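# Fetch lamp-indicated tools from chest drawers into tray

## Task

Find the tool whose picture has a lit lamp beside it on the board, remove it from the chest, place it entirely within the tray, release it, and close all drawers completely so the following lamp comes on. Keep repeating until every lamp is off. At the end, the fetched tools must sit in the tray, all remaining tools must be in the chest, the tray must hold nothing else, and nothing may count as placed if only the robot is holding it there. Finally open the gripper and move the arm away.

## Robot and tools

Robot: one six-joint Doosan M1013 arm carrying a Robotiq 2F-140 parallel gripper. There is one camera, cam_wrist (616x616 fisheye), mounted on the gripper. Something may occasionally pull on a held part or shove a loose object, so check grips and placements after the fact.

Scene frame: origin on the table surface straight below the arm base, +z up, +y to the left when facing along +x. Distances in metres, angles in radians. The base may sit slightly tilted on the table, and the reported hand position gets less accurate the farther the arm reaches.

execute_actions is the only tool that moves anything. Its argument actions is a list holding at most one item:
- Empty list []: no command, just returns the present state.
- Motion: {"rows": [[...], ...], "steps": N}. N is 1 to 15 control steps of 1/30 s (default 15). Each row drives one step; if there are fewer rows than steps, the final row is held for the rest. Every row is exactly 9 numbers in this order: joint_1 waist, joint_2 shoulder, joint_3 elbow, joint_4 forearm roll, joint_5 wrist pitch, joint_6 wrist roll, then gripper position, gripper force_limit, gripper speed. The six joint values are absolute target angles in radians (same convention as the Joint positions line), not offsets. Ranges: waist, shoulder, forearm roll, wrist pitch and wrist roll -6.283 to 6.283; elbow -2.792 to 2.792. A target beyond a range end by more than 0.010 and farther out than the current angle gets the whole call refused (nothing sent). True ends may differ by up to 0.010; a joint asked past its real end is stopped there and a "joint sent to its limit" line may appear (possibly referring to an earlier motion still running). Missing that line does not prove there is more room.
- Wait: {"steps": N} with no rows, N up to 300; it returns once N steps have elapsed since the previous result, and your reply time is included.
Optional pictures (boolean) chooses whether images come back; by default they do.

Gripper numbers are all in [-1, 1]. position: +1 fully open (140 mm gap), pads touch near -0.8, -1 closes until blocked. force_limit: roughly 14 N at -1, 60 N at 0, 107 N at +1 (for parts up to 40 mm wide). speed: about 30 mm/s at -1, 140 at 0, 250 at +1. To grab, command position -1 and confirm object_status = 2. Status codes: 0 moving, 1 blocked while opening, 2 blocked while closing (holding), 3 reached target or pads touched (a thin item may still be gripped). Stopped fingers only move again on a new position value (changes of 0.01 or more count) or if the object yields or slips away. To squeeze harder while at status 2, raise force_limit and alternate position between -1 and -0.98. position_measured is in counts, nonlinear: 3 = fully open, 230 = pads touching. Closing pushes fingertips about 24 mm farther from the arm, so allow that clearance above surfaces. end_effector_position is the midpoint between closed pads; fingertips extend about 33 mm past it when closed, about 9 mm when fully open. Fingers point along the gripper +z axis and close along its y axis.

Motion limits: joint target rates are capped (2.09 rad/s waist and shoulder, 3.14 elbow, 3.93 wrist joints), with 0.3 s to accelerate, and joints are synchronised to finish together. Each step's target stays within a lead of the measured angle (0.456 waist/shoulder, 0.683 elbow, 0.854 wrist joints), and targets that would shift the gripper more than 70 mm from where it is are pulled back. So big moves need several calls. Between calls the arm keeps heading to the last row sent until it nearly stops or a step is HELD; after that only a fresh motion makes it continue or push further. Fingers still in motion keep going.

Result lines: end_effector_position and end_effector_quat_wxyz (gripper pose in scene frame), linear and angular velocities, Joint positions and Joint velocities (column order, rad and rad/s), gripper object_status and position_measured, Flange force (outside force on the gripper including held weight; noisy, worst during acceleration and sudden stops; "no reading" near singular poses or at start). "joint command not followed" means a clearance check altered or blocked targets (mounts and posts count as part of the arm). HELD marks steps where your row was not fully sent. MOTOR HOT warns of overheating; reaching the limit triggers an OVER-TEMPERATURE FAULT and braking until cool. Holding loads, even while idle, heats motors.

Faults: if contact torque on a joint hits its load limit (waist 302, shoulder 302, elbow 142, wrist joints 40 N m, held weight included) or any external force reaches 144 N, the arm halts for 10 s, drops the rest of the call and yields to the contact. Avoid these, and avoid dropping items, slipping grips, slamming drawers, hard impacts and heavy pushes. Never let anything leave the table.

zoom_image: {"camera": "cam_wrist", "region": [x0, y0, x1, y1]} in pixels of the latest image, origin top-left, region at most 504x504. Gives a closer look without moving anything.

read_manual: optional section (only "licences"); returns licence texts, no motion.

Call it only once the goal holds stably with the gripper open and clear. Ending a reply without any tool call ends everything.

Suggested order per lamp: look at the board, open the right drawer gently, grasp the tool, lift, set it fully inside the tray, open the gripper, close every drawer all the way, check which lamp is lit next.

Each tool is called after "Request:" by a JSON object that holds its "api" and its "payload".

## Session

Request:
{"api": "execute_actions", "payload": {"actions": []}}

Scene clock: 0.00 s of 15600.00 s.
end_effector_position=(+0.0500, +0.2079, +0.3918) position_measured=3 object_status=3 end_effector_quat_wxyz=(+0.260, -0.127, +0.695, -0.658) end_effector_velocity=(-0.000, +0.000, -0.000) end_effector_angular_velocity=(+0.002, +0.001, +0.000)
Joint positions: [ 1.786  0.266  2.213 -0.46   2.193 -0.077]
Joint velocities: [ 0.    -0.    -0.001  0.    -0.    -0.   ]
Flange force (N, the push that the arm receives, along the gripper's own x y z axes): no reading

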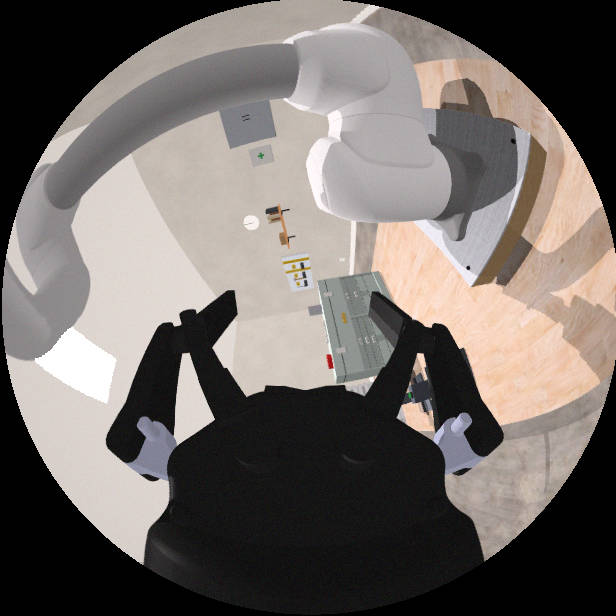

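Request:
{"api": "execute_actions", "payload": {"actions": [{"rows":[[1.786,-0.2,1.7,0,1.1,1.571,1,0,0]]}], "pictures": false}}

Request:
{"api": "execute_actions", "payload": {"actions": [{"steps":60}]}}

Request:
{"api": "execute_actions", "payload": {"actions": [{"rows":[[-0.5,-0.2,1.7,0,1.1,1.571,1,0,0]]}], "pictures": false}}

Request:
{"api": "execute_actions", "payload": {"actions": [{"steps":120}]}}

Scene clock: 31.43 s of 15600.00 s.
end_effector_position=(-0.0285, +0.3713, +0.3472) position_measured=3 object_status=3 end_effector_quat_wxyz=(+0.182, +0.120, +0.956, -0.199) end_effector_velocity=(-0.193, +0.406, +0.115) end_effector_angular_velocity=(+2.017, +0.203, -1.065)
Joint positions: [ 1.786  0.029  1.951 -0.225  1.672  0.475]
Joint velocities: [-0.    -0.386 -0.42   0.376 -0.96   1.289]
Flange force (N, the push that the arm receives, along the gripper's own x y z axes): [-9.6 -1.5 2.9]
Steps of this call (steps 1 to 90: nothing new was sent; then 27.93 s passed at rest; steps 91 to 105: all 15 steps of this action). Readings (joint positions | what the end effector reports):
91: [1.786 0.266 2.213 -0.460 2.193 -0.077] | position_measured=3 object_status=3
92: [1.786 0.264 2.210 -0.458 2.187 -0.071] | position_measured=3 object_status=3
94: [1.786 0.236 2.179 -0.430 2.135 -0.019] | position_measured=3 object_status=3
98: [1.786 0.137 2.069 -0.332 1.940 0.176] | position_measured=3 object_status=3
105: the state above

Scene clock: 33.43 s of 15600.00 s.
end_effector_position=(-0.1426, +0.5861, +0.5965) position_measured=3 object_status=3 end_effector_quat_wxyz=(-0.211, +0.615, +0.741, +0.170) end_effector_velocity=(+0.000, +0.000, +0.001) end_effector_angular_velocity=(+0.001, +0.000, -0.000)
Joint positions: [ 1.786 -0.2    1.7    0.     1.1    1.571]
Joint velocities: [-0.     0.    -0.001 -0.    -0.001  0.   ]
Flange force (N, the push that the arm receives, along the gripper's own x y z axes): [-0.9 0.2 0.4]
Steps of this call (steps 1 to 45: the robot went on to your last target; steps 46 to 60: nothing new was sent). Readings (joint positions | what the end effector reports):
1: [1.786 0.016 1.937 -0.213 1.640 0.519] | position_measured=3 object_status=3
2: [1.786 0.004 1.923 -0.201 1.609 0.563] | position_measured=3 object_status=3
4: [1.786 -0.019 1.898 -0.178 1.552 0.656] | position_measured=3 object_status=3
8: [1.786 -0.061 1.852 -0.137 1.447 0.853] | position_measured=3 object_status=3
60: the state above
The arm was judged still, so your last target was given up. Only a new action makes it travel on or press farther. Fingers that are still opening or closing keep moving.

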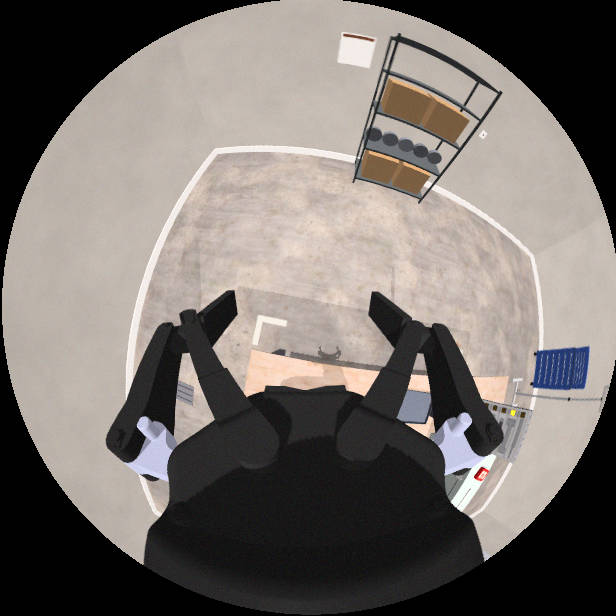

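Scene clock: 33.93 s of 15600.00 s.
end_effector_position=(+0.0425, +0.6030, +0.5949) position_measured=3 object_status=3 end_effector_quat_wxyz=(-0.182, +0.721, +0.638, +0.198) end_effector_velocity=(+0.444, -0.027, -0.005) end_effector_angular_velocity=(-0.008, +0.004, -0.733)
Joint positions: [ 1.478 -0.2    1.7    0.     1.1    1.571]
Joint velocities: [-0.733  0.001 -0.     0.     0.     0.   ]
Flange force (N, the push that the arm receives, along the gripper's own x y z axes): [-1.5 11.8 -0.4]
Steps of this call (steps 1 to 15: all 15 steps of this action). Readings (joint positions | what the end effector reports):
1: [1.786 -0.200 1.700 0.000 1.100 1.571] | position_measured=3 object_status=3
2: [1.783 -0.200 1.700 0.000 1.100 1.571] | position_measured=3 object_status=3
4: [1.756 -0.200 1.700 0.000 1.100 1.571] | position_measured=3 object_status=3
8: [1.652 -0.200 1.700 0.000 1.100 1.571] | position_measured=3 object_status=3
15: the state above

Scene clock: 37.93 s of 15600.00 s.
end_effector_position=(+0.5456, -0.2775, +0.5859) position_measured=3 object_status=3 end_effector_quat_wxyz=(+0.068, +0.932, -0.251, +0.253) end_effector_velocity=(+0.000, -0.000, -0.001) end_effector_angular_velocity=(+0.000, +0.000, -0.001)
Joint positions: [-0.5   -0.2    1.7    0.     1.1    1.571]
Joint velocities: [-0.     0.001  0.    -0.    -0.     0.001]
Flange force (N, the push that the arm receives, along the gripper's own x y z axes): [-2.4 5.1 -1.7]
Steps of this call (steps 1 to 105: the robot went on to your last target; steps 106 to 120: nothing new was sent). Readings (joint positions | what the end effector reports):
1: [1.454 -0.200 1.700 0.000 1.100 1.571] | position_measured=3 object_status=3
2: [1.429 -0.200 1.700 0.000 1.100 1.571] | position_measured=3 object_status=3
4: [1.379 -0.200 1.700 0.000 1.100 1.571] | position_measured=3 object_status=3
8: [1.280 -0.200 1.700 0.000 1.100 1.571] | position_measured=3 object_status=3
120: the state above
The arm was judged still, so your last target was given up. Only a new action makes it travel on or press farther. Fingers that are still opening or closing keep moving.

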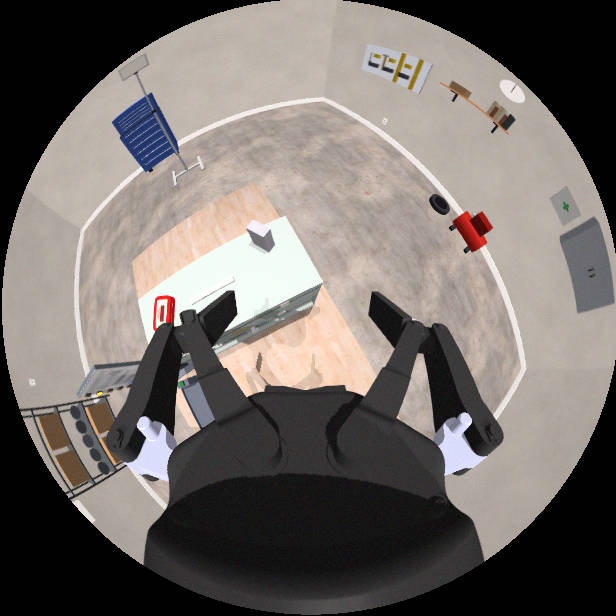

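Request:
{"api": "execute_actions", "payload": {"actions": [{"rows":[[0.05,-0.7,2.5,0,0.45,1.571,1,0,0]]}], "pictures": false}}

Request:
{"api": "execute_actions", "payload": {"actions": [{"steps":60}]}}

Request:
{"api": "zoom_image", "payload": {"camera": "cam_wrist", "region": [60,170,460,400]}}

Scene clock: 44.17 s of 15600.00 s.
end_effector_position=(+0.5071, -0.1051, +0.4982) position_measured=3 object_status=3 end_effector_quat_wxyz=(+0.046, +0.929, -0.126, +0.345) end_effector_velocity=(-0.156, +0.362, -0.244) end_effector_angular_velocity=(-0.086, -0.338, +0.597)
Joint positions: [-0.242 -0.441  2.08  -0.     0.782  1.571]
Joint velocities: [ 0.599 -0.531  0.858  0.    -0.674  0.001]
Flange force (N, the push that the arm receives, along the gripper's own x y z axes): [3.5 12.6 -0.9]
Steps of this call (steps 1 to 90: nothing new was sent; then 2.73 s passed at rest; steps 91 to 105: all 15 steps of this action). Readings (joint positions | what the end effector reports):
91: [-0.500 -0.200 1.700 -0.000 1.100 1.571] | position_measured=3 object_status=3
92: [-0.497 -0.203 1.704 -0.000 1.096 1.571] | position_measured=3 object_status=3
94: [-0.470 -0.230 1.746 -0.000 1.056 1.571] | position_measured=3 object_status=3
98: [-0.383 -0.317 1.876 -0.000 0.942 1.571] | position_measured=3 object_status=3
105: the state above

Scene clock: 46.17 s of 15600.00 s.
end_effector_position=(+0.4054, +0.0423, +0.3648) position_measured=3 object_status=3 end_effector_quat_wxyz=(-0.007, +0.904, +0.009, +0.427) end_effector_velocity=(-0.000, +0.000, -0.000) end_effector_angular_velocity=(+0.000, +0.001, -0.000)
Joint positions: [ 0.05  -0.7    2.5   -0.     0.45   1.571]
Joint velocities: [ 0.    -0.     0.    -0.     0.001  0.001]
Flange force (N, the push that the arm receives, along the gripper's own x y z axes): no reading
Steps of this call (steps 1 to 30: the robot went on to your last target; steps 31 to 60: nothing new was sent). Readings (joint positions | what the end effector reports):
1: [-0.222 -0.459 2.109 -0.000 0.759 1.571] | position_measured=3 object_status=3
2: [-0.201 -0.477 2.138 -0.000 0.736 1.571] | position_measured=3 object_status=3
4: [-0.161 -0.513 2.196 -0.000 0.689 1.571] | position_measured=3 object_status=3
8: [-0.080 -0.585 2.313 -0.000 0.597 1.571] | position_measured=3 object_status=3
60: the state above
The arm was judged still, so your last target was given up. Only a new action makes it travel on or press farther. Fingers that are still opening or closing keep moving.

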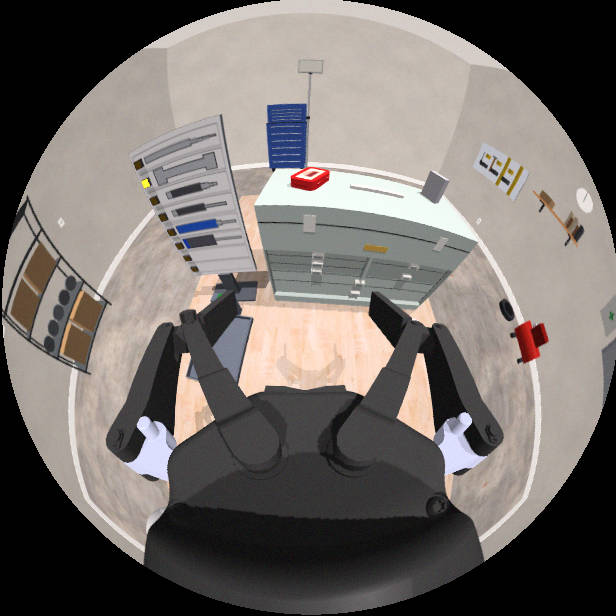

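Region (60, 170, 460, 400) of cam_wrist's 616x616 image, scaled by 1.260, with more detail than that image has; it fills the top 290 rows of this view, and the rest is white.

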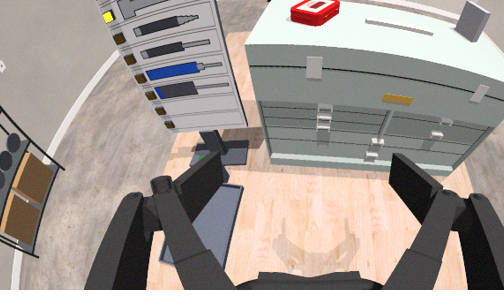

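Request:
{"api": "zoom_image", "payload": {"camera": "cam_wrist", "region": [250,200,480,320]}}

Request:
{"api": "zoom_image", "payload": {"camera": "cam_wrist", "region": [110,110,290,290]}}

Request:
{"api": "execute_actions", "payload": {"actions": [{"rows":[[-0.25,-0.25,2.7,0,-0.65,1.571,1,0,0]]}], "pictures": false}}

Request:
{"api": "execute_actions", "payload": {"actions": [{"steps":45}]}}

Request:
{"api": "zoom_image", "payload": {"camera": "cam_wrist", "region": [190,200,440,400]}}

Region (250, 200, 480, 320) of cam_wrist's 616x616 image, scaled by 2.191, with more detail than that image has; it fills the top 263 rows of this view, and the rest is white.

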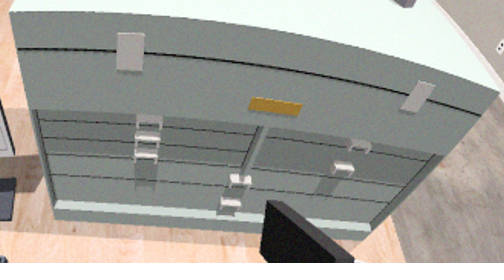

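Region (110, 110, 290, 290) of cam_wrist's 616x616 image, scaled by 2.800, with more detail than that image has.

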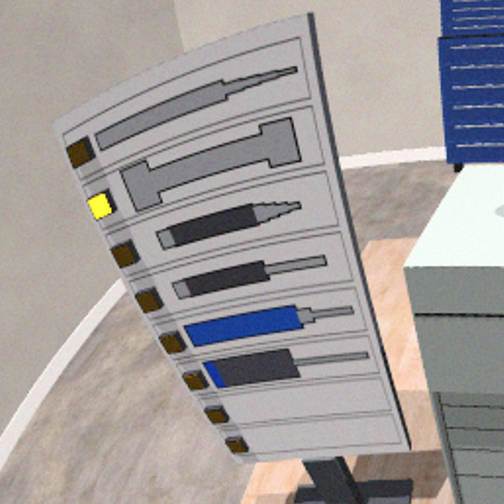

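Scene clock: 56.03 s of 15600.00 s.
end_effector_position=(+0.5105, -0.0695, +0.3185) position_measured=3 object_status=3 end_effector_quat_wxyz=(+0.055, +0.823, -0.084, +0.559) end_effector_velocity=(+0.129, -0.336, -0.018) end_effector_angular_velocity=(-0.219, -1.041, -0.596)
Joint positions: [-0.174 -0.364  2.649  0.    -0.346  1.571]
Joint velocities: [-0.593  0.89   0.393 -0.    -2.349 -0.001]
Flange force (N, the push that the arm receives, along the gripper's own x y z axes): no reading
Steps of this call (steps 1 to 90: nothing new was sent; then 6.37 s passed at rest; steps 91 to 105: all 15 steps of this action). Readings (joint positions | what the end effector reports):
91: [0.050 -0.700 2.500 0.000 0.450 1.571] | position_measured=3 object_status=3
92: [0.048 -0.697 2.501 0.000 0.444 1.571] | position_measured=3 object_status=3
94: [0.030 -0.670 2.513 0.000 0.392 1.571] | position_measured=3 object_status=3
98: [-0.043 -0.560 2.562 0.000 0.167 1.571] | position_measured=3 object_status=3
105: the state above

Scene clock: 57.53 s of 15600.00 s.
end_effector_position=(+0.5185, -0.1122, +0.3193) position_measured=3 object_status=3 end_effector_quat_wxyz=(+0.084, +0.779, -0.109, +0.612) end_effector_velocity=(+0.000, +0.000, -0.000) end_effector_angular_velocity=(-0.000, +0.001, +0.001)
Joint positions: [-0.25  -0.25   2.7    0.    -0.65   1.571]
Joint velocities: [ 0.     0.001 -0.001 -0.     0.001 -0.   ]
Flange force (N, the push that the arm receives, along the gripper's own x y z axes): no reading
Steps of this call (steps 1 to 30: the robot went on to your last target; steps 31 to 45: nothing new was sent). Readings (joint positions | what the end effector reports):
1: [-0.193 -0.335 2.662 0.000 -0.423 1.571] | position_measured=3 object_status=3
2: [-0.210 -0.309 2.674 0.000 -0.492 1.571] | position_measured=3 object_status=3
4: [-0.236 -0.271 2.691 0.000 -0.594 1.571] | position_measured=3 object_status=3
8: [-0.250 -0.250 2.700 0.000 -0.649 1.571] | position_measured=3 object_status=3
45: the state above
The arm was judged still, so your last target was given up. Only a new action makes it travel on or press farther. Fingers that are still opening or closing keep moving.

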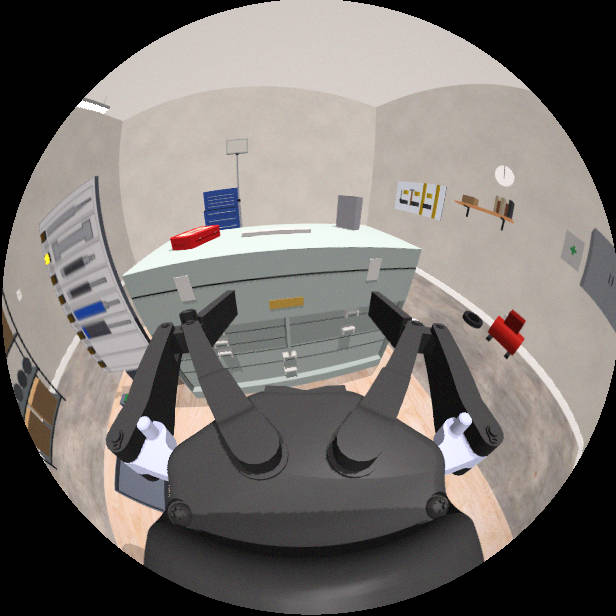

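Region (190, 200, 440, 400) of cam_wrist's 616x616 image, scaled by 2.016, with more detail than that image has; it fills the top 403 rows of this view, and the rest is white.

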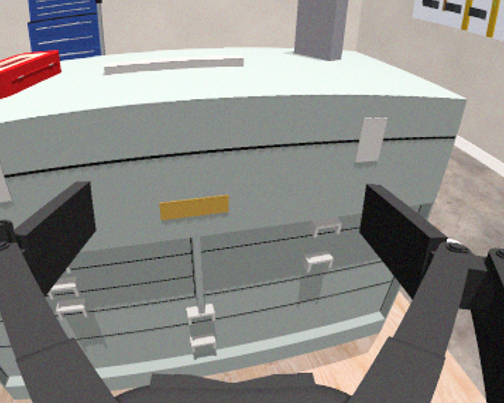

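Request:
{"api": "execute_actions", "payload": {"actions": [{"rows":[[-0.17,-0.06,2.687,0,-0.557,-1.571,1,0,0]]}], "pictures": false}}

Request:
{"api": "execute_actions", "payload": {"actions": [{"steps":50}]}}

Request:
{"api": "zoom_image", "payload": {"camera": "cam_wrist", "region": [180,170,440,370]}}

Scene clock: 95.83 s of 15600.00 s.
end_effector_position=(+0.5281, -0.0768, +0.2149) position_measured=3 object_status=3 end_effector_quat_wxyz=(+0.321, +0.766, +0.374, +0.413) end_effector_velocity=(-0.003, +0.050, -0.135) end_effector_angular_velocity=(-2.982, +0.933, +1.675)
Joint positions: [-0.181 -0.087  2.689 -0.    -0.57   0.452]
Joint velocities: [ 0.09   0.212 -0.014 -0.     0.103 -3.491]
Flange force (N, the push that the arm receives, along the gripper's own x y z axes): no reading
Steps of this call (steps 1 to 90: nothing new was sent; then 34.80 s passed at rest; steps 91 to 105: all 15 steps of this action). Readings (joint positions | what the end effector reports):
91: [-0.250 -0.250 2.700 -0.000 -0.650 1.571] | position_measured=3 object_status=3
92: [-0.250 -0.249 2.700 -0.000 -0.650 1.565] | position_measured=3 object_status=3
94: [-0.245 -0.237 2.699 -0.000 -0.644 1.513] | position_measured=3 object_status=3
98: [-0.220 -0.178 2.695 -0.000 -0.615 1.236] | position_measured=3 object_status=3
105: the state above

Scene clock: 97.50 s of 15600.00 s.
end_effector_position=(+0.5275, -0.0705, +0.1979) position_measured=3 object_status=3 end_effector_quat_wxyz=(+0.504, +0.086, +0.858, -0.048) end_effector_velocity=(-0.000, -0.000, -0.000) end_effector_angular_velocity=(+0.000, +0.001, -0.000)
Joint positions: [-0.17  -0.06   2.687 -0.    -0.557 -1.571]
Joint velocities: [-0.     0.     0.001  0.    -0.    -0.   ]
Flange force (N, the push that the arm receives, along the gripper's own x y z axes): no reading
Steps of this call (steps 1 to 45: the robot went on to your last target; steps 46 to 50: nothing new was sent). Readings (joint positions | what the end effector reports):
1: [-0.179 -0.080 2.688 -0.000 -0.567 0.334] | position_measured=3 object_status=3
2: [-0.177 -0.076 2.688 -0.000 -0.565 0.216] | position_measured=3 object_status=3
4: [-0.174 -0.069 2.688 -0.000 -0.561 -0.021] | position_measured=3 object_status=3
8: [-0.171 -0.063 2.687 -0.000 -0.559 -0.494] | position_measured=3 object_status=3
50: the state above
The arm was judged still, so your last target was given up. Only a new action makes it travel on or press farther. Fingers that are still opening or closing keep moving.

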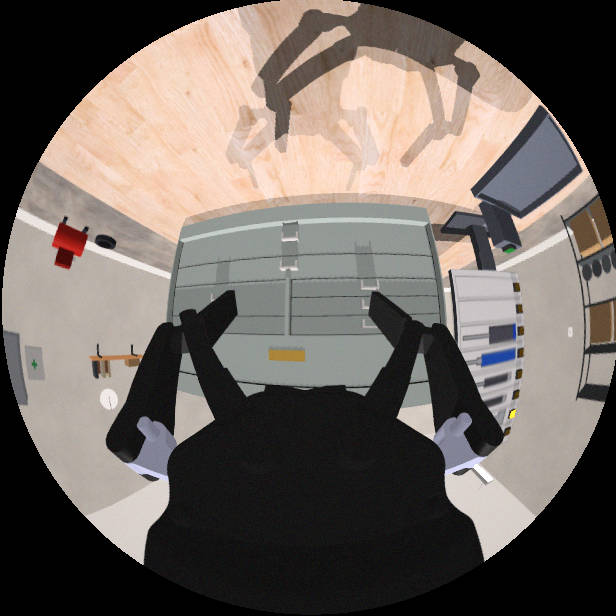

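Region (180, 170, 440, 370) of cam_wrist's 616x616 image, scaled by 1.938, with more detail than that image has; it fills the top 388 rows of this view, and the rest is white.

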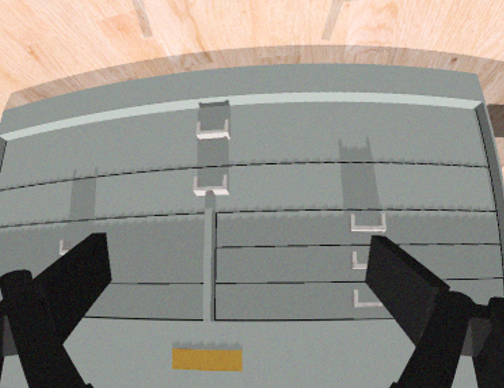

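Request:
{"api": "execute_actions", "payload": {"actions": [{"rows":[[-0.229,0.021,2.4485,0,0.001,1.3,-0.1,0,0]]}], "pictures": false}}

Request:
{"api": "execute_actions", "payload": {"actions": [{"steps":45}]}}

Request:
{"api": "zoom_image", "payload": {"camera": "cam_wrist", "region": [220,190,400,370]}}

Scene clock: 145.90 s of 15600.00 s.
end_effector_position=(+0.5578, -0.1070, +0.1498) position_measured=103 object_status=0 end_effector_quat_wxyz=(+0.309, +0.608, +0.716, +0.152) end_effector_velocity=(+0.010, -0.031, -0.030) end_effector_angular_velocity=(+2.272, -0.222, -2.710)
Joint positions: [-0.223  0.013  2.473 -0.    -0.058 -0.413]
Joint velocities: [-0.049  0.069 -0.201 -0.     0.472  3.49 ]
Flange force (N, the push that the arm receives, along the gripper's own x y z axes): no reading
Steps of this call (steps 1 to 90: nothing new was sent; then 44.90 s passed at rest; steps 91 to 105: all 15 steps of this action). Readings (joint positions | what the end effector reports):
91: [-0.170 -0.060 2.687 -0.000 -0.557 -1.571] | position_measured=3 object_status=0
92: [-0.170 -0.059 2.686 -0.000 -0.553 -1.566] | position_measured=5 object_status=0
94: [-0.174 -0.055 2.671 -0.000 -0.519 -1.513] | position_measured=20 object_status=0
98: [-0.193 -0.029 2.594 -0.000 -0.340 -1.235] | position_measured=50 object_status=0
105: the state above

Scene clock: 147.40 s of 15600.00 s.
end_effector_position=(+0.5587, -0.1108, +0.1464) position_measured=141 object_status=3 end_effector_quat_wxyz=(+0.083, +0.946, +0.007, +0.314) end_effector_velocity=(+0.001, -0.000, +0.001) end_effector_angular_velocity=(-0.000, -0.002, -0.000)
Joint positions: [-0.229  0.021  2.448 -0.     0.001  1.3  ]
Joint velocities: [-0.    -0.001 -0.001  0.     0.     0.   ]
Flange force (N, the push that the arm receives, along the gripper's own x y z axes): no reading
Steps of this call (steps 1 to 45: the robot went on to your last target). Readings (joint positions | what the end effector reports):
1: [-0.224 0.015 2.467 -0.000 -0.044 -0.295] | position_measured=111 object_status=0
2: [-0.225 0.016 2.463 -0.000 -0.033 -0.177] | position_measured=119 object_status=0
4: [-0.227 0.018 2.457 -0.000 -0.019 0.059] | position_measured=134 object_status=0
8: [-0.228 0.020 2.451 -0.000 -0.006 0.532] | position_measured=141 object_status=0
45: the state above
The arm was judged still, so your last target was given up. Only a new action makes it travel on or press farther. Fingers that are still opening or closing keep moving.

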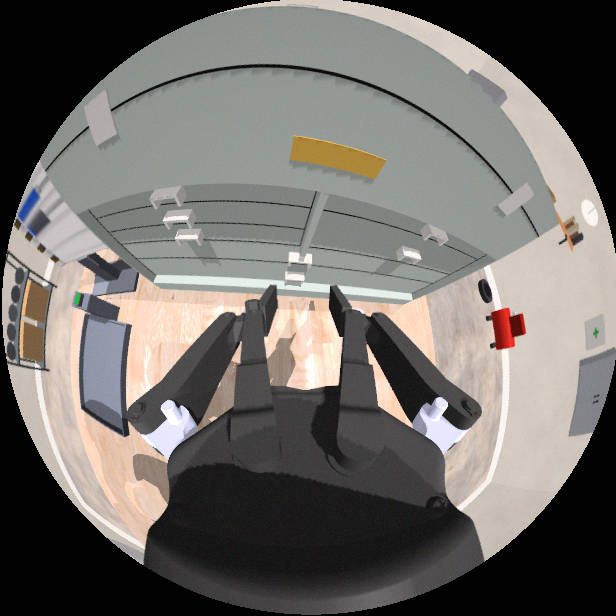

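Region (220, 190, 400, 370) of cam_wrist's 616x616 image, scaled by 2.800, with more detail than that image has.

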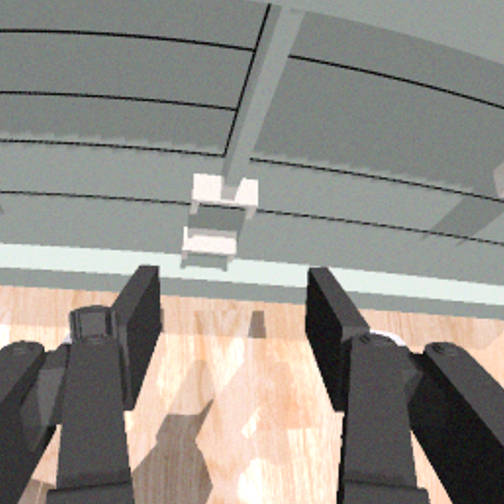

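Request:
{"api": "execute_actions", "payload": {"actions": [{"rows":[[-0.216,0.079,2.4155,0,-0.024,1.34,-0.2,0,0]]}]}}

Request:
{"api": "zoom_image", "payload": {"camera": "cam_wrist", "region": [240,220,370,350]}}

Scene clock: 162.83 s of 15600.00 s.
end_effector_position=(+0.5841, -0.1095, +0.1358) position_measured=154 object_status=3 end_effector_quat_wxyz=(+0.075, +0.946, -0.006, +0.316) end_effector_velocity=(-0.001, +0.001, -0.001) end_effector_angular_velocity=(+0.000, +0.001, +0.001)
Joint positions: [-0.216  0.079  2.416 -0.    -0.024  1.34 ]
Joint velocities: [ 0.001  0.     0.001  0.    -0.     0.   ]
Flange force (N, the push that the arm receives, along the gripper's own x y z axes): no reading
Steps of this call (steps 1 to 90: nothing new was sent; then 11.93 s passed at rest; steps 91 to 105: all 15 steps of this action). Readings (joint positions | what the end effector reports):
91: [-0.229 0.021 2.448 -0.000 0.001 1.300] | position_measured=141 object_status=0
92: [-0.228 0.024 2.447 -0.000 0.000 1.302] | position_measured=143 object_status=0
94: [-0.223 0.050 2.432 -0.000 -0.012 1.320] | position_measured=154 object_status=0
98: [-0.216 0.079 2.416 -0.000 -0.024 1.340] | position_measured=154 object_status=0
105: the state above

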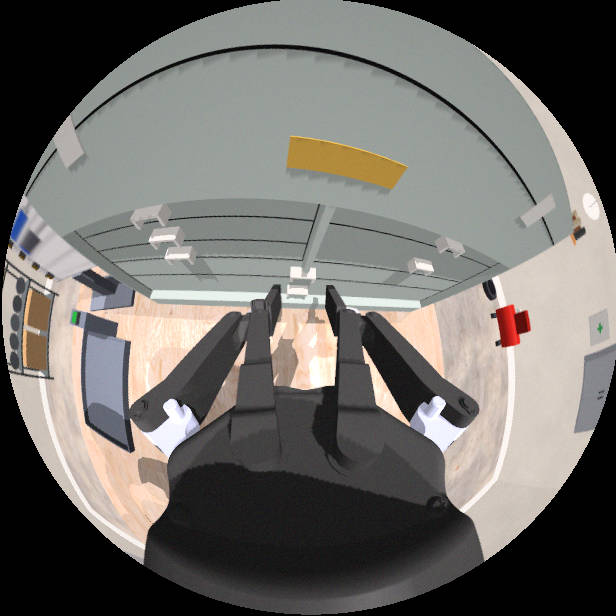

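Region (240, 220, 370, 350) of cam_wrist's 616x616 image, scaled by 3.877, with more detail than that image has.

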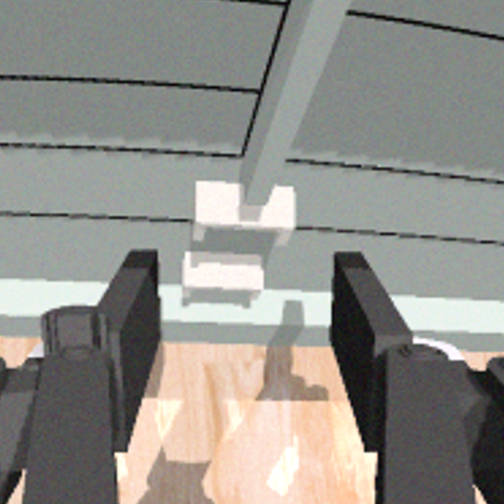

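Request:
{"api": "execute_actions", "payload": {"actions": [{"rows":[[-0.21,0.099,2.384,0,-0.012,1.36,-0.2,0,0]]}]}}

Request:
{"api": "zoom_image", "payload": {"camera": "cam_wrist", "region": [240,220,370,350]}}

Request:
{"api": "execute_actions", "payload": {"actions": [{"rows":[[-0.21,0.099,2.384,0,-0.012,1.36,-1,-0.3,-0.5]]}]}}

Request:
{"api": "zoom_image", "payload": {"camera": "cam_wrist", "region": [240,220,370,350]}}

Scene clock: 170.40 s of 15600.00 s.
end_effector_position=(+0.6016, -0.1100, +0.1383) position_measured=154 object_status=3 end_effector_quat_wxyz=(+0.071, +0.946, -0.013, +0.317) end_effector_velocity=(-0.000, -0.000, -0.000) end_effector_angular_velocity=(+0.000, -0.001, -0.001)
Joint positions: [-0.21   0.099  2.384 -0.    -0.012  1.36 ]
Joint velocities: [-0.    -0.     0.001 -0.    -0.001  0.001]
Flange force (N, the push that the arm receives, along the gripper's own x y z axes): no reading
Steps of this call (steps 1 to 15: the robot went on to your last target; steps 16 to 90: nothing new was sent; then 4.07 s passed at rest; steps 91 to 105: all 15 steps of this action). Readings (joint positions | what the end effector reports):
91: [-0.216 0.079 2.415 -0.000 -0.024 1.340] | position_measured=154 object_status=3
92: [-0.215 0.082 2.412 -0.000 -0.023 1.343] | position_measured=154 object_status=3
94: [-0.211 0.095 2.390 -0.000 -0.015 1.356] | position_measured=154 object_status=3
98: [-0.210 0.099 2.384 -0.000 -0.012 1.360] | position_measured=154 object_status=3
105: the state above

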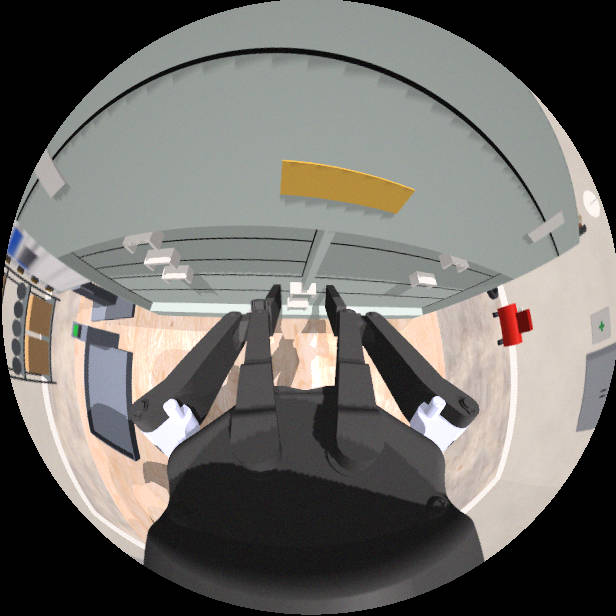

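Region (240, 220, 370, 350) of cam_wrist's 616x616 image, scaled by 3.877, with more detail than that image has.

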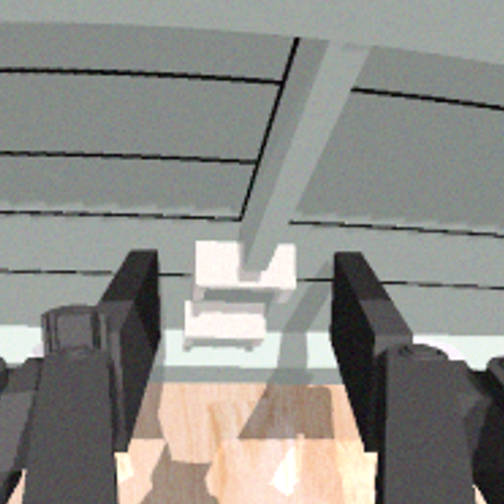

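Scene clock: 170.90 s of 15600.00 s.
end_effector_position=(+0.6016, -0.1099, +0.1383) position_measured=191 object_status=2 end_effector_quat_wxyz=(+0.071, +0.946, -0.013, +0.317) end_effector_velocity=(-0.001, -0.000, -0.001) end_effector_angular_velocity=(+0.000, +0.002, -0.000)
Joint positions: [-0.21   0.099  2.384 -0.    -0.012  1.36 ]
Joint velocities: [-0.001 -0.     0.002  0.     0.001 -0.001]
Flange force (N, the push that the arm receives, along the gripper's own x y z axes): no reading
Steps of this call (steps 1 to 15: all 15 steps of this action). Readings (joint positions | what the end effector reports):
1: [-0.210 0.099 2.384 -0.000 -0.012 1.360] | position_measured=154 object_status=0
2: [-0.210 0.099 2.384 -0.000 -0.012 1.360] | position_measured=155 object_status=0
4: [-0.210 0.099 2.384 -0.000 -0.012 1.360] | position_measured=164 object_status=0
8: [-0.210 0.099 2.384 -0.000 -0.012 1.360] | position_measured=183 object_status=0
15: the state above

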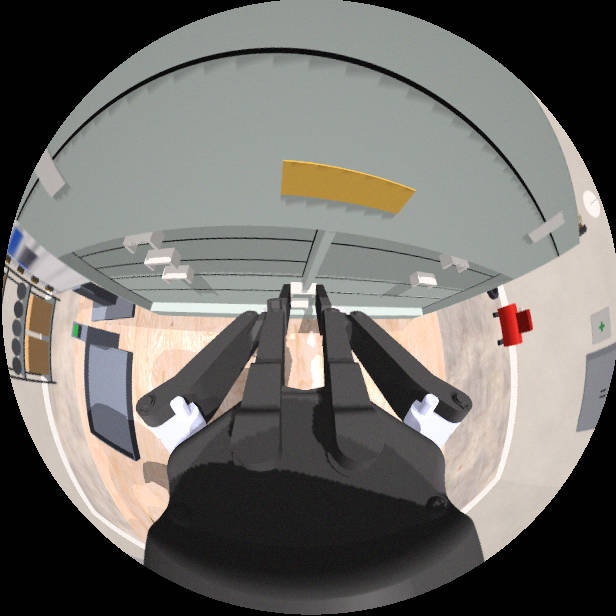

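Region (240, 220, 370, 350) of cam_wrist's 616x616 image, scaled by 3.877, with more detail than that image has.

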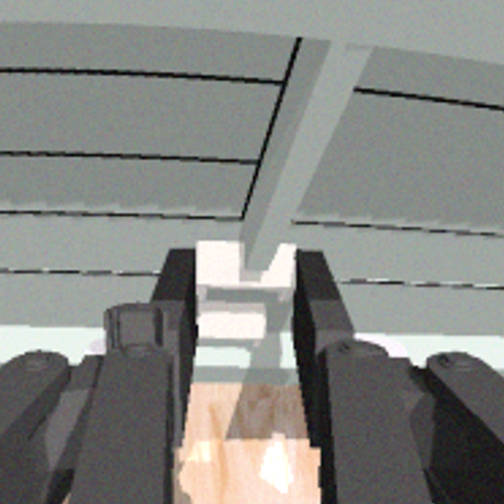

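Request:
{"api": "execute_actions", "payload": {"actions": [{"rows":[[-0.211,0.094,2.390,0,-0.013,1.359,-1,-0.3,-0.5],[-0.212,0.089,2.395,0,-0.013,1.357,-1,-0.3,-0.5],[-0.213,0.084,2.401,0,-0.014,1.356,-1,-0.3,-0.5],[-0.214,0.079,2.406,0,-0.014,1.355,-1,-0.3,-0.5],[-0.215,0.074,2.412,0,-0.015,1.353,-1,-0.3,-0.5],[-0.216,0.069,2.417,0,-0.015,1.352,-1,-0.3,-0.5],[-0.217,0.064,2.423,0,-0.016,1.351,-1,-0.3,-0.5],[-0.218,0.059,2.428,0,-0.016,1.349,-1,-0.3,-0.5],[-0.219,0.054,2.434,0,-0.017,1.348,-1,-0.3,-0.5],[-0.220,0.049,2.439,0,-0.017,1.347,-1,-0.3,-0.5],[-0.221,0.044,2.445,0,-0.018,1.345,-1,-0.3,-0.5],[-0.222,0.039,2.450,0,-0.018,1.344,-1,-0.3,-0.5],[-0.223,0.034,2.456,0,-0.019,1.343,-1,-0.3,-0.5],[-0.224,0.029,2.462,0,-0.02,1.341,-1,-0.3,-0.5],[-0.225,0.024,2.467,0,-0.02,1.34,-1,-0.3,-0.5]]}]}}

Scene clock: 184.30 s of 15600.00 s.
end_effector_position=(+0.5598, -0.1073, +0.1390) position_measured=191 object_status=2 end_effector_quat_wxyz=(+0.075, +0.946, -0.011, +0.315) end_effector_velocity=(-0.099, +0.008, -0.001) end_effector_angular_velocity=(-0.027, -0.000, +0.004)
Joint positions: [-0.223  0.036  2.453 -0.    -0.019  1.343]
Joint velocities: [-0.029 -0.149  0.168 -0.    -0.026 -0.043]
Flange force (N, the push that the arm receives, along the gripper's own x y z axes): no reading
Steps of this call (steps 1 to 15: the robot went on to your last target; steps 16 to 90: nothing new was sent; then 9.90 s passed at rest; steps 91 to 105: all 15 steps of this action). Readings (joint positions | what the end effector reports):
91: [-0.210 0.099 2.384 -0.000 -0.012 1.360] | position_measured=191 object_status=2
92: [-0.210 0.098 2.385 -0.000 -0.012 1.360] | position_measured=191 object_status=2
94: [-0.212 0.091 2.393 -0.000 -0.013 1.358] | position_measured=191 object_status=2
98: [-0.216 0.071 2.415 -0.000 -0.015 1.353] | position_measured=191 object_status=2
105: the state above

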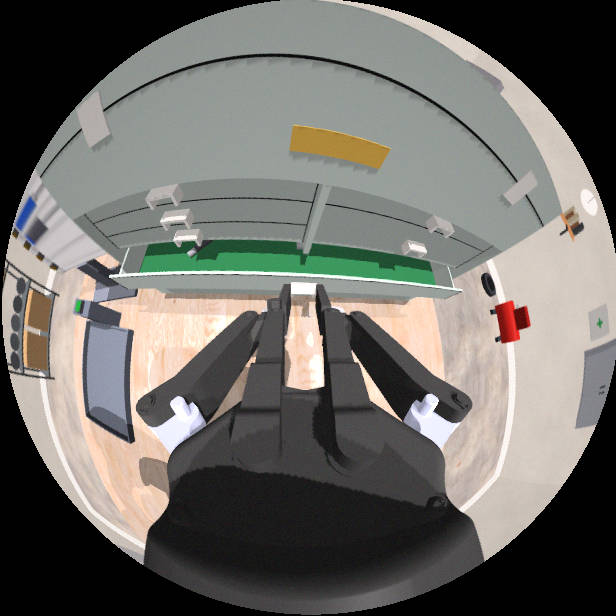

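Works.

Request:
{"api": "execute_actions", "payload": {"actions": [{"rows":[[-0.228,0.010,2.480,0,-0.02,1.337,-1,-0.3,-0.5],[-0.231,-0.003,2.494,0,-0.02,1.333,-1,-0.3,-0.5],[-0.234,-0.016,2.507,0,-0.02,1.33,-1,-0.3,-0.5],[-0.237,-0.030,2.521,0,-0.02,1.327,-1,-0.3,-0.5],[-0.240,-0.044,2.534,0,-0.019,1.323,-1,-0.3,-0.5],[-0.243,-0.059,2.547,0,-0.017,1.32,-1,-0.3,-0.5],[-0.246,-0.074,2.560,0,-0.015,1.315,-1,-0.3,-0.5],[-0.250,-0.089,2.573,0,-0.013,1.31,-1,-0.3,-0.5],[-0.253,-0.104,2.586,0,-0.011,1.305,-1,-0.3,-0.5]]}]}}

Request:
{"api": "zoom_image", "payload": {"camera": "cam_wrist", "region": [100,150,480,320]}}

Scene clock: 192.10 s of 15600.00 s.
end_effector_position=(+0.4764, -0.1013, +0.1396) position_measured=192 object_status=2 end_effector_quat_wxyz=(+0.086, +0.946, -0.007, +0.313) end_effector_velocity=(-0.003, +0.000, +0.000) end_effector_angular_velocity=(-0.001, +0.001, +0.001)
Joint positions: [-0.253 -0.104  2.586 -0.    -0.011  1.305]
Joint velocities: [-0.001 -0.006  0.004  0.     0.002 -0.003]
Flange force (N, the push that the arm receives, along the gripper's own x y z axes): no reading
Steps of this call (steps 1 to 30: the robot went on to your last target; steps 31 to 90: nothing new was sent; then 4.30 s passed at rest; steps 91 to 105: all 15 steps of this action). Readings (joint positions | what the end effector reports):
91: [-0.225 0.024 2.467 -0.000 -0.020 1.340] | position_measured=191 object_status=2
92: [-0.225 0.022 2.469 -0.000 -0.020 1.339] | position_measured=191 object_status=2
94: [-0.229 0.005 2.486 -0.000 -0.020 1.335] | position_measured=192 object_status=2
98: [-0.240 -0.045 2.534 -0.000 -0.018 1.323] | position_measured=192 object_status=2
105: the state above

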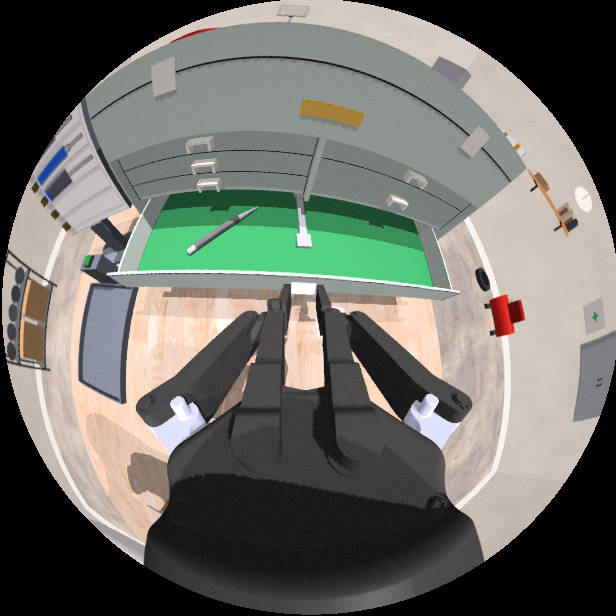

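Region (100, 150, 480, 320) of cam_wrist's 616x616 image, scaled by 1.326, with more detail than that image has; it fills the top 225 rows of this view, and the rest is white.

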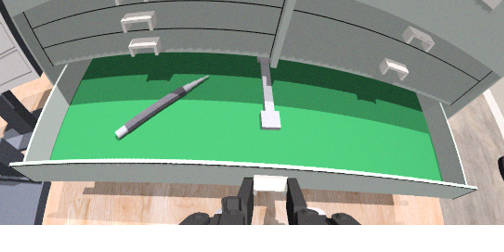

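Request:
{"api": "execute_actions", "payload": {"actions": [{"rows":[[-0.255,-0.114,2.593,0,-0.008,1.302,-1,-0.3,-0.5],[-0.257,-0.123,2.601,0,-0.007,1.299,-1,-0.3,-0.5],[-0.260,-0.133,2.608,0,-0.004,1.296,-1,-0.3,-0.5],[-0.262,-0.143,2.616,0,-0.002,1.293,-1,-0.3,-0.5],[-0.264,-0.153,2.623,0,0.001,1.29,-1,-0.3,-0.5],[-0.266,-0.163,2.630,0,0.004,1.287,-1,-0.3,-0.5],[-0.269,-0.173,2.638,0,0.007,1.283,-1,-0.3,-0.5],[-0.271,-0.184,2.645,0,0.010,1.28,-1,-0.3,-0.5]]}]}}

Request:
{"api": "zoom_image", "payload": {"camera": "cam_wrist", "region": [170,150,370,320]}}

Scene clock: 200.33 s of 15600.00 s.
end_effector_position=(+0.4362, -0.0981, +0.1401) position_measured=192 object_status=2 end_effector_quat_wxyz=(+0.093, +0.946, -0.004, +0.311) end_effector_velocity=(-0.002, +0.000, -0.000) end_effector_angular_velocity=(+0.000, +0.001, -0.000)
Joint positions: [-0.271 -0.184  2.645 -0.     0.01   1.28 ]
Joint velocities: [-0.    -0.003  0.002 -0.     0.002  0.   ]
Flange force (N, the push that the arm receives, along the gripper's own x y z axes): no reading
Steps of this call (steps 1 to 15: the robot went on to your last target; steps 16 to 90: nothing new was sent; then 4.73 s passed at rest; steps 91 to 105: all 15 steps of this action). Readings (joint positions | what the end effector reports):
91: [-0.253 -0.104 2.586 -0.000 -0.011 1.305] | position_measured=192 object_status=2
92: [-0.253 -0.106 2.587 -0.000 -0.010 1.304] | position_measured=192 object_status=2
94: [-0.256 -0.119 2.597 -0.000 -0.007 1.300] | position_measured=192 object_status=2
98: [-0.265 -0.155 2.625 -0.000 0.002 1.289] | position_measured=192 object_status=2
105: the state above

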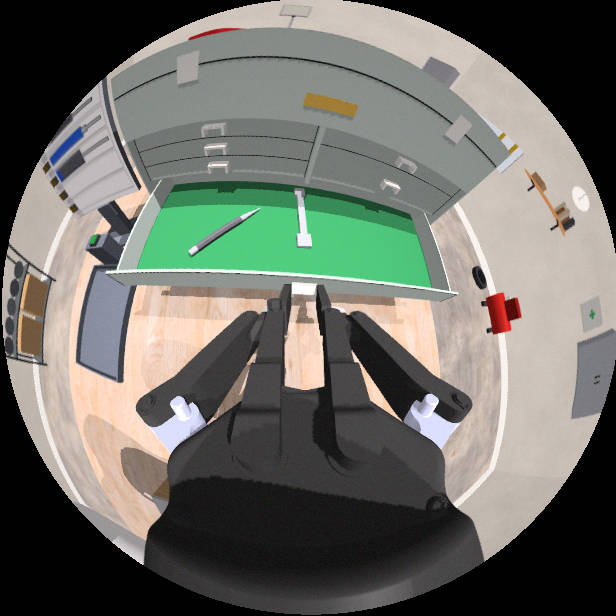

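Region (170, 150, 370, 320) of cam_wrist's 616x616 image, scaled by 2.520, with more detail than that image has; it fills the top 428 rows of this view, and the rest is white.

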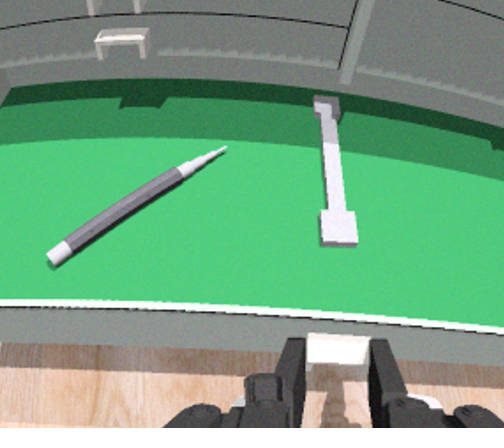

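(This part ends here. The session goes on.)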